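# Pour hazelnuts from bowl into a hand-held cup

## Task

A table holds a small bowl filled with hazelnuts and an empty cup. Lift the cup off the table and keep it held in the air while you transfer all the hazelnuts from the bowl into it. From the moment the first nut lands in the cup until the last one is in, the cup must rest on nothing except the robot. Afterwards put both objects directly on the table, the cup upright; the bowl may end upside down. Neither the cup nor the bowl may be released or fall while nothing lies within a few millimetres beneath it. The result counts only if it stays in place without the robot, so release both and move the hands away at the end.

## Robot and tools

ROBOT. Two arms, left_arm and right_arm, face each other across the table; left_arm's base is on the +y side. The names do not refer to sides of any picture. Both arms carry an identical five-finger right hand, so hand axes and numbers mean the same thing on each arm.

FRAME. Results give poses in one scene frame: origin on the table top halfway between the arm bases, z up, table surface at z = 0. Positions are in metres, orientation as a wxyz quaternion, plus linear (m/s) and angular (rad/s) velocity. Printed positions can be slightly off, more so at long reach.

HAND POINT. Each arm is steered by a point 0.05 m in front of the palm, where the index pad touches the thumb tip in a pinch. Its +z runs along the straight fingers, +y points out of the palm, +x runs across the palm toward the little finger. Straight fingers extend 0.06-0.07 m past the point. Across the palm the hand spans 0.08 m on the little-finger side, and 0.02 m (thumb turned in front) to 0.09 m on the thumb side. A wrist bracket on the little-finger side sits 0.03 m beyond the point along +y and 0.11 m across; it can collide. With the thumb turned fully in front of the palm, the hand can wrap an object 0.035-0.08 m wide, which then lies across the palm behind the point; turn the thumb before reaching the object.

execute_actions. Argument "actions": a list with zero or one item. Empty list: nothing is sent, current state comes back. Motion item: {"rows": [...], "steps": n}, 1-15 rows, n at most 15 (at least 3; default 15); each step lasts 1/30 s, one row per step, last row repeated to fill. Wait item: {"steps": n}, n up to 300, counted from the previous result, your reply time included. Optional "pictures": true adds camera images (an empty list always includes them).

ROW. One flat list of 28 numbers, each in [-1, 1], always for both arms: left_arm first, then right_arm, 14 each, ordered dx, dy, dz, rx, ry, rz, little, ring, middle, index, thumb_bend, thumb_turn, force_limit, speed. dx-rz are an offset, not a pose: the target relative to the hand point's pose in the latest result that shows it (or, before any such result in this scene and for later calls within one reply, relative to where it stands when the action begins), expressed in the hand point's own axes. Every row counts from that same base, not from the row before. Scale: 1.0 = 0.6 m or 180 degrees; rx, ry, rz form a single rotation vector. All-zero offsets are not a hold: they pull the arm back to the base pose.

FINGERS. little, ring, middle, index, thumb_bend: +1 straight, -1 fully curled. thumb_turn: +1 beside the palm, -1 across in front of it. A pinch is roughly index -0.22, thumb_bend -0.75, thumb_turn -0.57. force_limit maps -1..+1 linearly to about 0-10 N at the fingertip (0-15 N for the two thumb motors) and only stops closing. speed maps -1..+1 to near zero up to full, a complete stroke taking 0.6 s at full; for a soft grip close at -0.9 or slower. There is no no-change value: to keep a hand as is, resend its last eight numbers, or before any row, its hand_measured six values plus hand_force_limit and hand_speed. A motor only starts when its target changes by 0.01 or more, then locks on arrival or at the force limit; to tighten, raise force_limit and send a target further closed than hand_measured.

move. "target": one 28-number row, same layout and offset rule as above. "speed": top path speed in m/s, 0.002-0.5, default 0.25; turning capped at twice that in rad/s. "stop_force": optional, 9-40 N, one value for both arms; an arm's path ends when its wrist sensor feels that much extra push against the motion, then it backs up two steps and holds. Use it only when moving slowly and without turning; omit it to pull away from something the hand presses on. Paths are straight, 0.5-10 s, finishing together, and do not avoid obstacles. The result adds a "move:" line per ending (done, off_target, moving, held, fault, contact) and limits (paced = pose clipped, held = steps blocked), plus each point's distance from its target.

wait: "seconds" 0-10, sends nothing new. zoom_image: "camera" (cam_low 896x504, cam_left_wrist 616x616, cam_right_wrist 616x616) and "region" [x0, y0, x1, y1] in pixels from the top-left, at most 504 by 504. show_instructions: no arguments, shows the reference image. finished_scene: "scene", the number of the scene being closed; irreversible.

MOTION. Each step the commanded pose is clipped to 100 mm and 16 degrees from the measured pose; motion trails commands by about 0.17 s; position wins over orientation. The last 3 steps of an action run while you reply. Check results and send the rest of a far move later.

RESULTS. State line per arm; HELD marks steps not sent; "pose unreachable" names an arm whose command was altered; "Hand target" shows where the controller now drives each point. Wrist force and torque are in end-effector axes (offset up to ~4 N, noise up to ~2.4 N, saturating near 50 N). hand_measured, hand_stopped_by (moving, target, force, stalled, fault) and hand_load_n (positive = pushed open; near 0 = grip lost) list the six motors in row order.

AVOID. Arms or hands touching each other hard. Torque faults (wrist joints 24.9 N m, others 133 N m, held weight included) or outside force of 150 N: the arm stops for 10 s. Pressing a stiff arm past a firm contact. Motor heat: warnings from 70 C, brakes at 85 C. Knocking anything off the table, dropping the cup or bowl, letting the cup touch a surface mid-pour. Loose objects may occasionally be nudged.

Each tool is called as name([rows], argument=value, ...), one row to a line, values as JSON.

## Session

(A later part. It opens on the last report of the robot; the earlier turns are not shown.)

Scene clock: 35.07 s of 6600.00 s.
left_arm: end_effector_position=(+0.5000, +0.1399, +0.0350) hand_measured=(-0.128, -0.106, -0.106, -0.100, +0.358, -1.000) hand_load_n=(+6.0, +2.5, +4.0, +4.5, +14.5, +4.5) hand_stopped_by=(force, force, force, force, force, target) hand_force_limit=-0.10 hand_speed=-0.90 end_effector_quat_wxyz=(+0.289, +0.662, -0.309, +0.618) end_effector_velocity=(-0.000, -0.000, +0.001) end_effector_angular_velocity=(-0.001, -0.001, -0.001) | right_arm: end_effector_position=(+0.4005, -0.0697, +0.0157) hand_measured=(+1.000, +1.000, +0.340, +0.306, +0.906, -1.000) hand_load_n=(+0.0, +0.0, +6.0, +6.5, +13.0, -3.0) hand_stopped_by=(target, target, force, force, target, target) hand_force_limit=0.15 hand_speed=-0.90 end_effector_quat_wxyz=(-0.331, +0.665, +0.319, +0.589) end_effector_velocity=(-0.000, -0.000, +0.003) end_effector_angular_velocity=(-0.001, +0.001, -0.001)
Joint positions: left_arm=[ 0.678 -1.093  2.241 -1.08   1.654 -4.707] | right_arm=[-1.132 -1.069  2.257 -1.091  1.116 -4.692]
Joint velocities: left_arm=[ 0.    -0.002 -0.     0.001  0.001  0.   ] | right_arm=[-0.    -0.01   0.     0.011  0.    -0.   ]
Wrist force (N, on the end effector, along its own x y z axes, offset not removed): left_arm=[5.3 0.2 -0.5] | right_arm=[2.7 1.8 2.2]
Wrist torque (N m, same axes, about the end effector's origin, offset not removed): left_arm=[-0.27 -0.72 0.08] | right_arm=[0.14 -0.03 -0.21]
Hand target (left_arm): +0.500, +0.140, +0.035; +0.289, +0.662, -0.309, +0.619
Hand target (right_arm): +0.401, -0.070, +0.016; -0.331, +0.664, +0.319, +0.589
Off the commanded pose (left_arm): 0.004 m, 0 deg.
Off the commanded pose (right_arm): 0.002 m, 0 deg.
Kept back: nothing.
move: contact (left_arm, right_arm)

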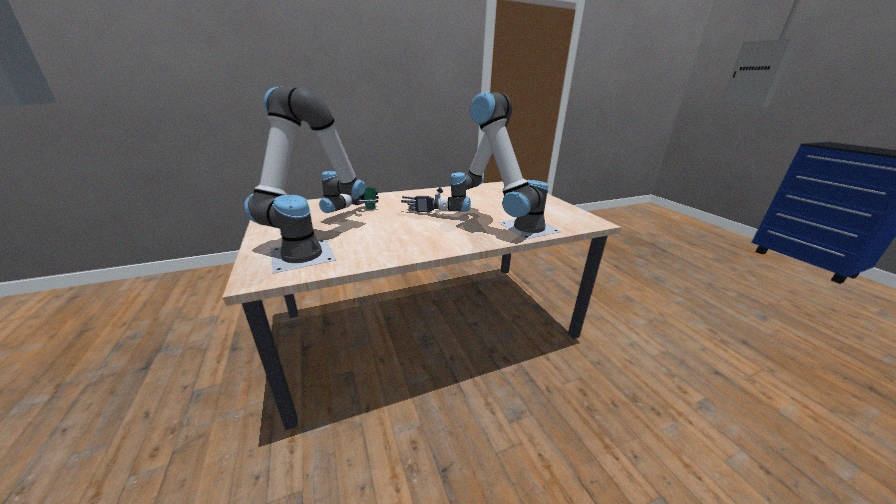

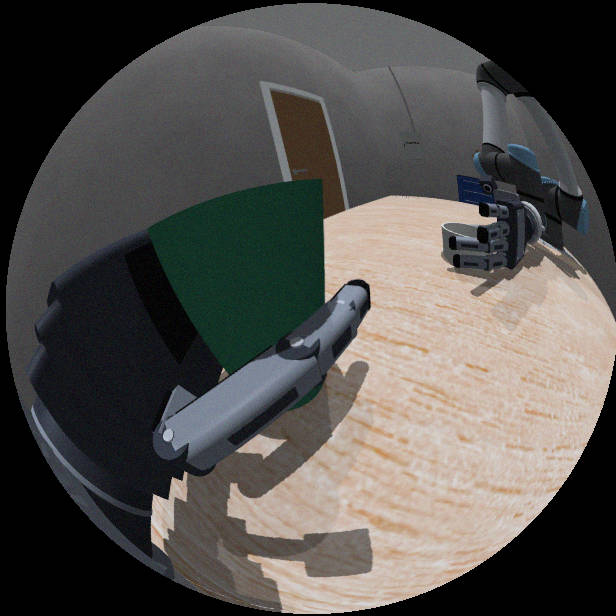

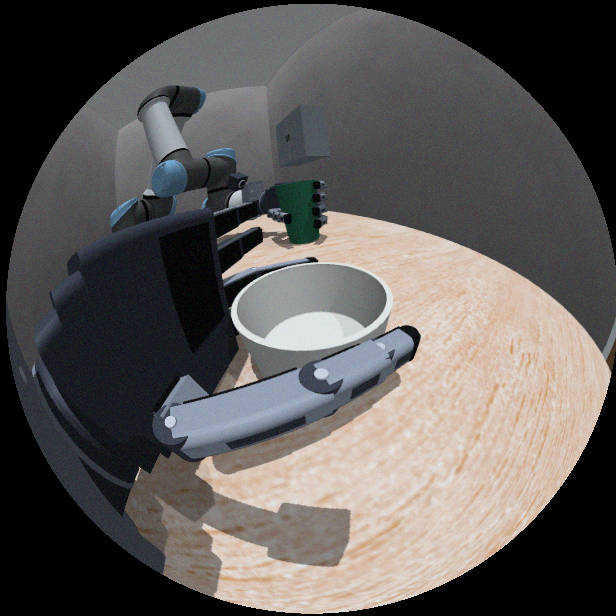

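move(target=[0,0,0,0,0,0,1,1,1,1,1,-1,-0.1,0.1, 0,0,0,0,0,0,1,1,1,1,1,-1,0.15,0.1], speed=0.05)

move(target=[0.04,-0.045,-0.25,0,0,0,1,1,1,1,1,-1,-0.1,0.1, 0.18,-0.02,-0.14,0,0,0,1,1,1,1,1,-1,0.15,0.1], speed=0.25)

Scene clock: 36.20 s of 6600.00 s.
left_arm: end_effector_position=(+0.5000, +0.1399, +0.0350) hand_measured=(+1.000, +1.000, +1.000, +1.000, +1.000, -1.000) hand_load_n=(+0.0, +0.0, +0.0, +0.0, +0.0, +0.0) hand_stopped_by=(target, target, target, target, target, target) hand_force_limit=-0.10 hand_speed=0.10 end_effector_quat_wxyz=(+0.289, +0.662, -0.309, +0.618) end_effector_velocity=(+0.000, +0.000, +0.000) end_effector_angular_velocity=(-0.000, -0.000, +0.000) | right_arm: end_effector_position=(+0.4005, -0.0697, +0.0157) hand_measured=(+1.000, +1.000, +1.000, +1.000, +1.000, -1.000) hand_load_n=(+0.0, +0.0, +0.0, +0.0, +0.0, +0.0) hand_stopped_by=(target, target, target, target, target, target) hand_force_limit=0.15 hand_speed=0.10 end_effector_quat_wxyz=(-0.331, +0.665, +0.319, +0.589) end_effector_velocity=(-0.000, +0.000, -0.000) end_effector_angular_velocity=(+0.000, +0.000, -0.001)
Joint positions: left_arm=[ 0.678 -1.093  2.241 -1.079  1.654 -4.707] | right_arm=[-1.132 -1.069  2.257 -1.091  1.116 -4.692]
Joint velocities: left_arm=[ 0.001  0.     0.    -0.     0.     0.   ] | right_arm=[ 0.001  0.    -0.    -0.     0.001  0.001]
Wrist force (N, on the end effector, along its own x y z axes, offset not removed): left_arm=[1.8 1.9 -1.2] | right_arm=[-1.5 -1.5 0.1]
Wrist torque (N m, same axes, about the end effector's origin, offset not removed): left_arm=[0.53 -0.18 0.08] | right_arm=[-0.22 0.02 -0.36]
Hand target (left_arm): +0.500, +0.140, +0.035; +0.289, +0.662, -0.309, +0.618
Hand target (right_arm): +0.401, -0.070, +0.016; -0.331, +0.665, +0.319, +0.589
Off the commanded pose (left_arm): 0.000 m, 0 deg.
Off the commanded pose (right_arm): 0.000 m, 0 deg.
Kept back: nothing.
move: done

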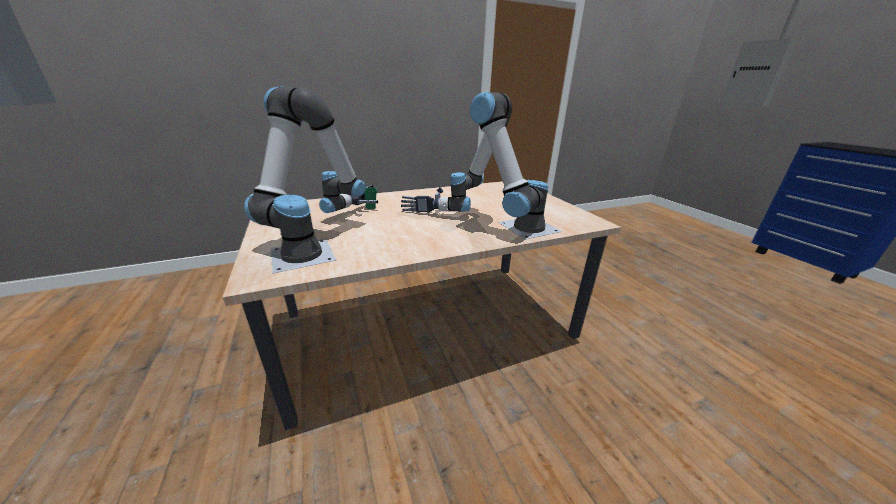

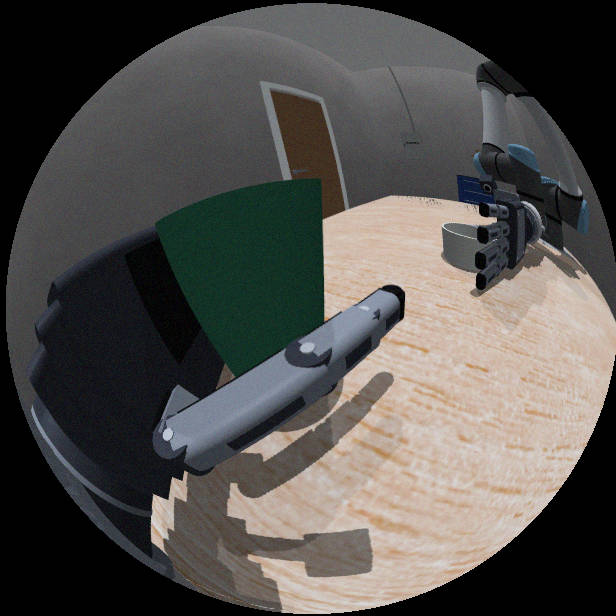

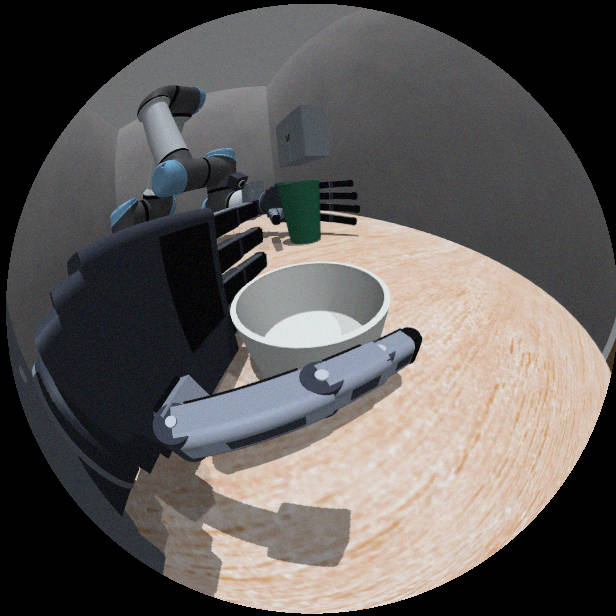

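Scene clock: 37.47 s of 6600.00 s.
left_arm: end_effector_position=(+0.4255, +0.2705, +0.0689) hand_measured=(+1.000, +1.000, +1.000, +1.000, +1.000, -1.000) hand_load_n=(+0.0, +0.0, +0.0, +0.0, +0.0, +0.0) hand_stopped_by=(target, target, target, target, target, target) hand_force_limit=-0.10 hand_speed=0.10 end_effector_quat_wxyz=(+0.289, +0.662, -0.309, +0.618) end_effector_velocity=(-0.001, +0.001, +0.001) end_effector_angular_velocity=(+0.000, +0.001, -0.002) | right_arm: end_effector_position=(+0.3538, -0.1274, +0.1311) hand_measured=(+1.000, +1.000, +1.000, +1.000, +1.000, -1.000) hand_load_n=(+0.0, +0.0, +0.0, +0.0, +0.0, +0.0) hand_stopped_by=(target, target, target, target, target, target) hand_force_limit=0.15 hand_speed=0.10 end_effector_quat_wxyz=(-0.330, +0.665, +0.319, +0.589) end_effector_velocity=(-0.001, -0.001, +0.002) end_effector_angular_velocity=(-0.001, +0.001, +0.003)
Joint positions: left_arm=[ 0.856 -1.362  2.539 -1.106  1.831 -4.695] | right_arm=[-1.238 -1.528  2.402 -0.77   1.011 -4.704]
Joint velocities: left_arm=[ 0.003 -0.005  0.002  0.004  0.005  0.   ] | right_arm=[-0.003 -0.009  0.     0.011 -0.005 -0.002]
Wrist force (N, on the end effector, along its own x y z axes, offset not removed): left_arm=[2.2 2.0 -2.6] | right_arm=[-0.6 1.7 2.1]
Wrist torque (N m, same axes, about the end effector's origin, offset not removed): left_arm=[0.56 -0.34 0.12] | right_arm=[0.10 -0.09 -0.13]
Hand target (left_arm): +0.425, +0.271, +0.069; +0.289, +0.662, -0.309, +0.618
Hand target (right_arm): +0.354, -0.128, +0.131; -0.330, +0.665, +0.319, +0.589
Off the commanded pose (left_arm): 0.000 m, 0 deg.
Off the commanded pose (right_arm): 0.000 m, 0 deg.
Kept back: nothing.
move: done

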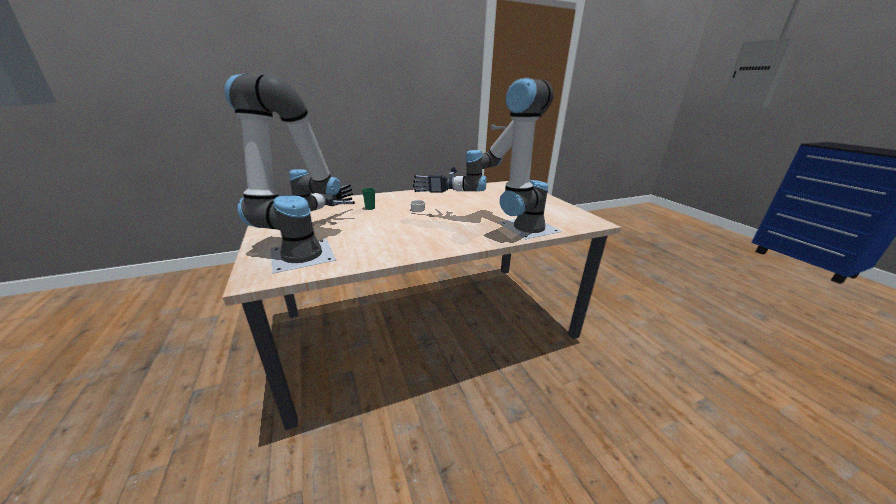

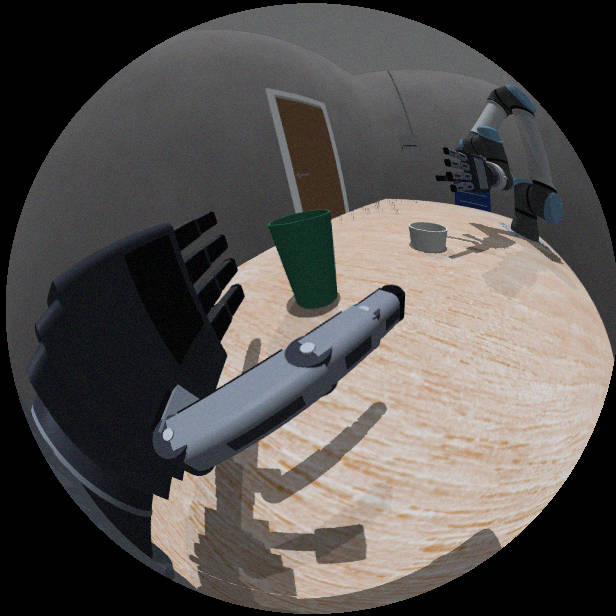

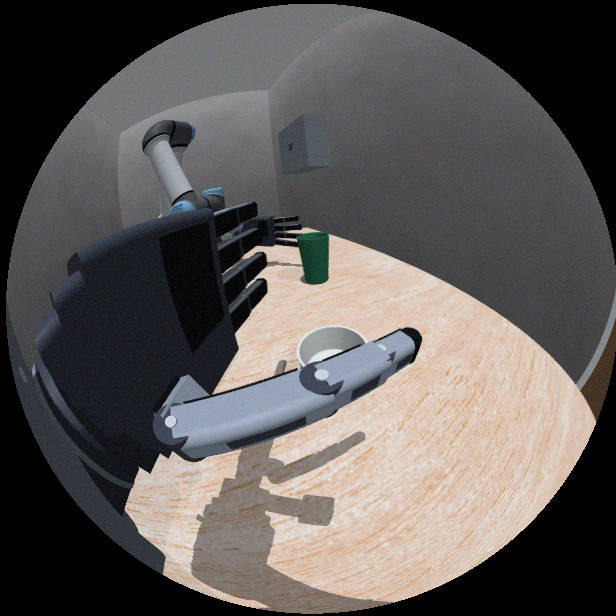

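move(target=[0.2,-0.05,-0.02,0,0,0,1,1,1,1,1,-1,-0.1,0.1, 0.13,0,0,0,0,0,1,1,1,1,1,-1,0.15,0.1], speed=0.3)

Scene clock: 38.77 s of 6600.00 s.
left_arm: end_effector_position=(+0.4459, +0.2928, +0.1893) hand_measured=(+1.000, +1.000, +1.000, +1.000, +1.000, -1.000) hand_load_n=(+0.0, +0.0, +0.0, +0.0, +0.0, +0.0) hand_stopped_by=(target, target, target, target, target, target) hand_force_limit=-0.10 hand_speed=0.10 end_effector_quat_wxyz=(+0.289, +0.662, -0.309, +0.619) end_effector_velocity=(+0.001, +0.001, +0.002) end_effector_angular_velocity=(+0.005, +0.002, -0.001) | right_arm: end_effector_position=(+0.3617, -0.1247, +0.2085) hand_measured=(+1.000, +1.000, +1.000, +1.000, +1.000, -1.000) hand_load_n=(+0.0, +0.0, +0.0, +0.0, +0.0, +0.0) hand_stopped_by=(target, target, target, target, target, target) hand_force_limit=0.15 hand_speed=0.10 end_effector_quat_wxyz=(-0.330, +0.665, +0.319, +0.589) end_effector_velocity=(+0.000, +0.000, +0.001) end_effector_angular_velocity=(-0.001, +0.001, -0.000)
Joint positions: left_arm=[ 0.978 -1.67   2.359 -0.615  1.953 -4.686] | right_arm=[-1.239 -1.679  2.278 -0.496  1.01  -4.704]
Joint velocities: left_arm=[ 0.004 -0.002 -0.009  0.017  0.004  0.004] | right_arm=[ 0.    -0.001 -0.003  0.006  0.    -0.   ]
Wrist force (N, on the end effector, along its own x y z axes, offset not removed): left_arm=[-0.2 3.3 1.2] | right_arm=[0.8 0.4 0.7]
Wrist torque (N m, same axes, about the end effector's origin, offset not removed): left_arm=[0.63 -0.18 0.01] | right_arm=[0.11 -0.23 -0.07]
Hand target (left_arm): +0.446, +0.293, +0.189; +0.289, +0.662, -0.309, +0.618
Hand target (right_arm): +0.362, -0.125, +0.209; -0.330, +0.665, +0.319, +0.589
Off the commanded pose (left_arm): 0.000 m, 0 deg.
Off the commanded pose (right_arm): 0.000 m, 0 deg.
Kept back: nothing.
move: done

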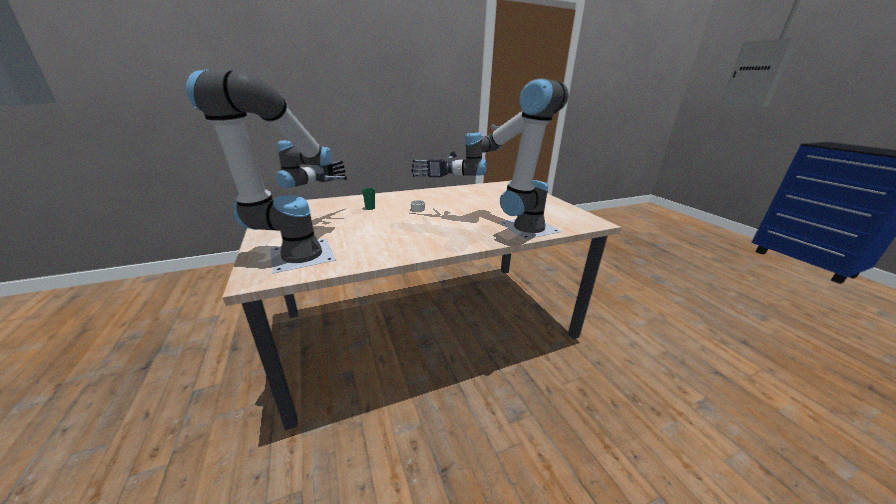

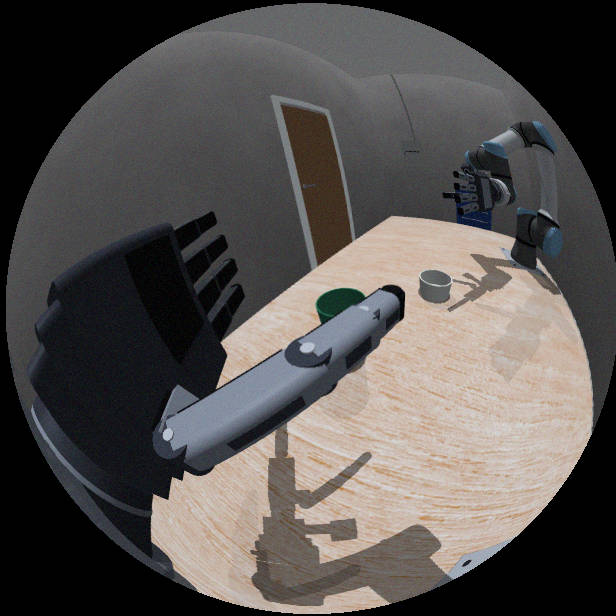

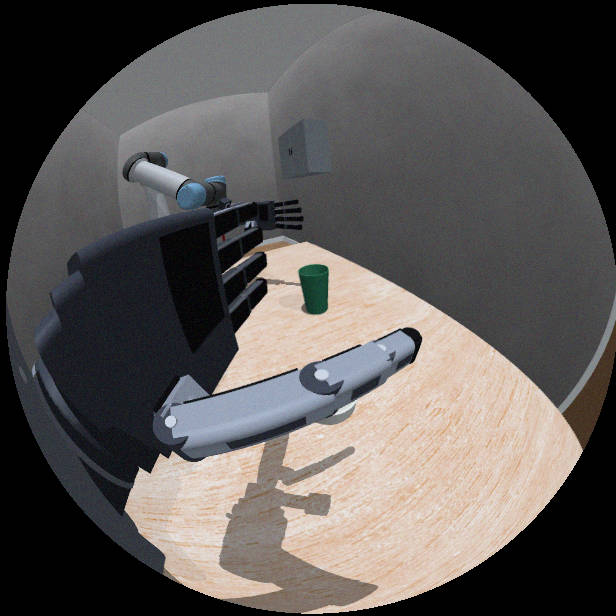

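finished_scene(scene=2)

The scene is finished: the task was done.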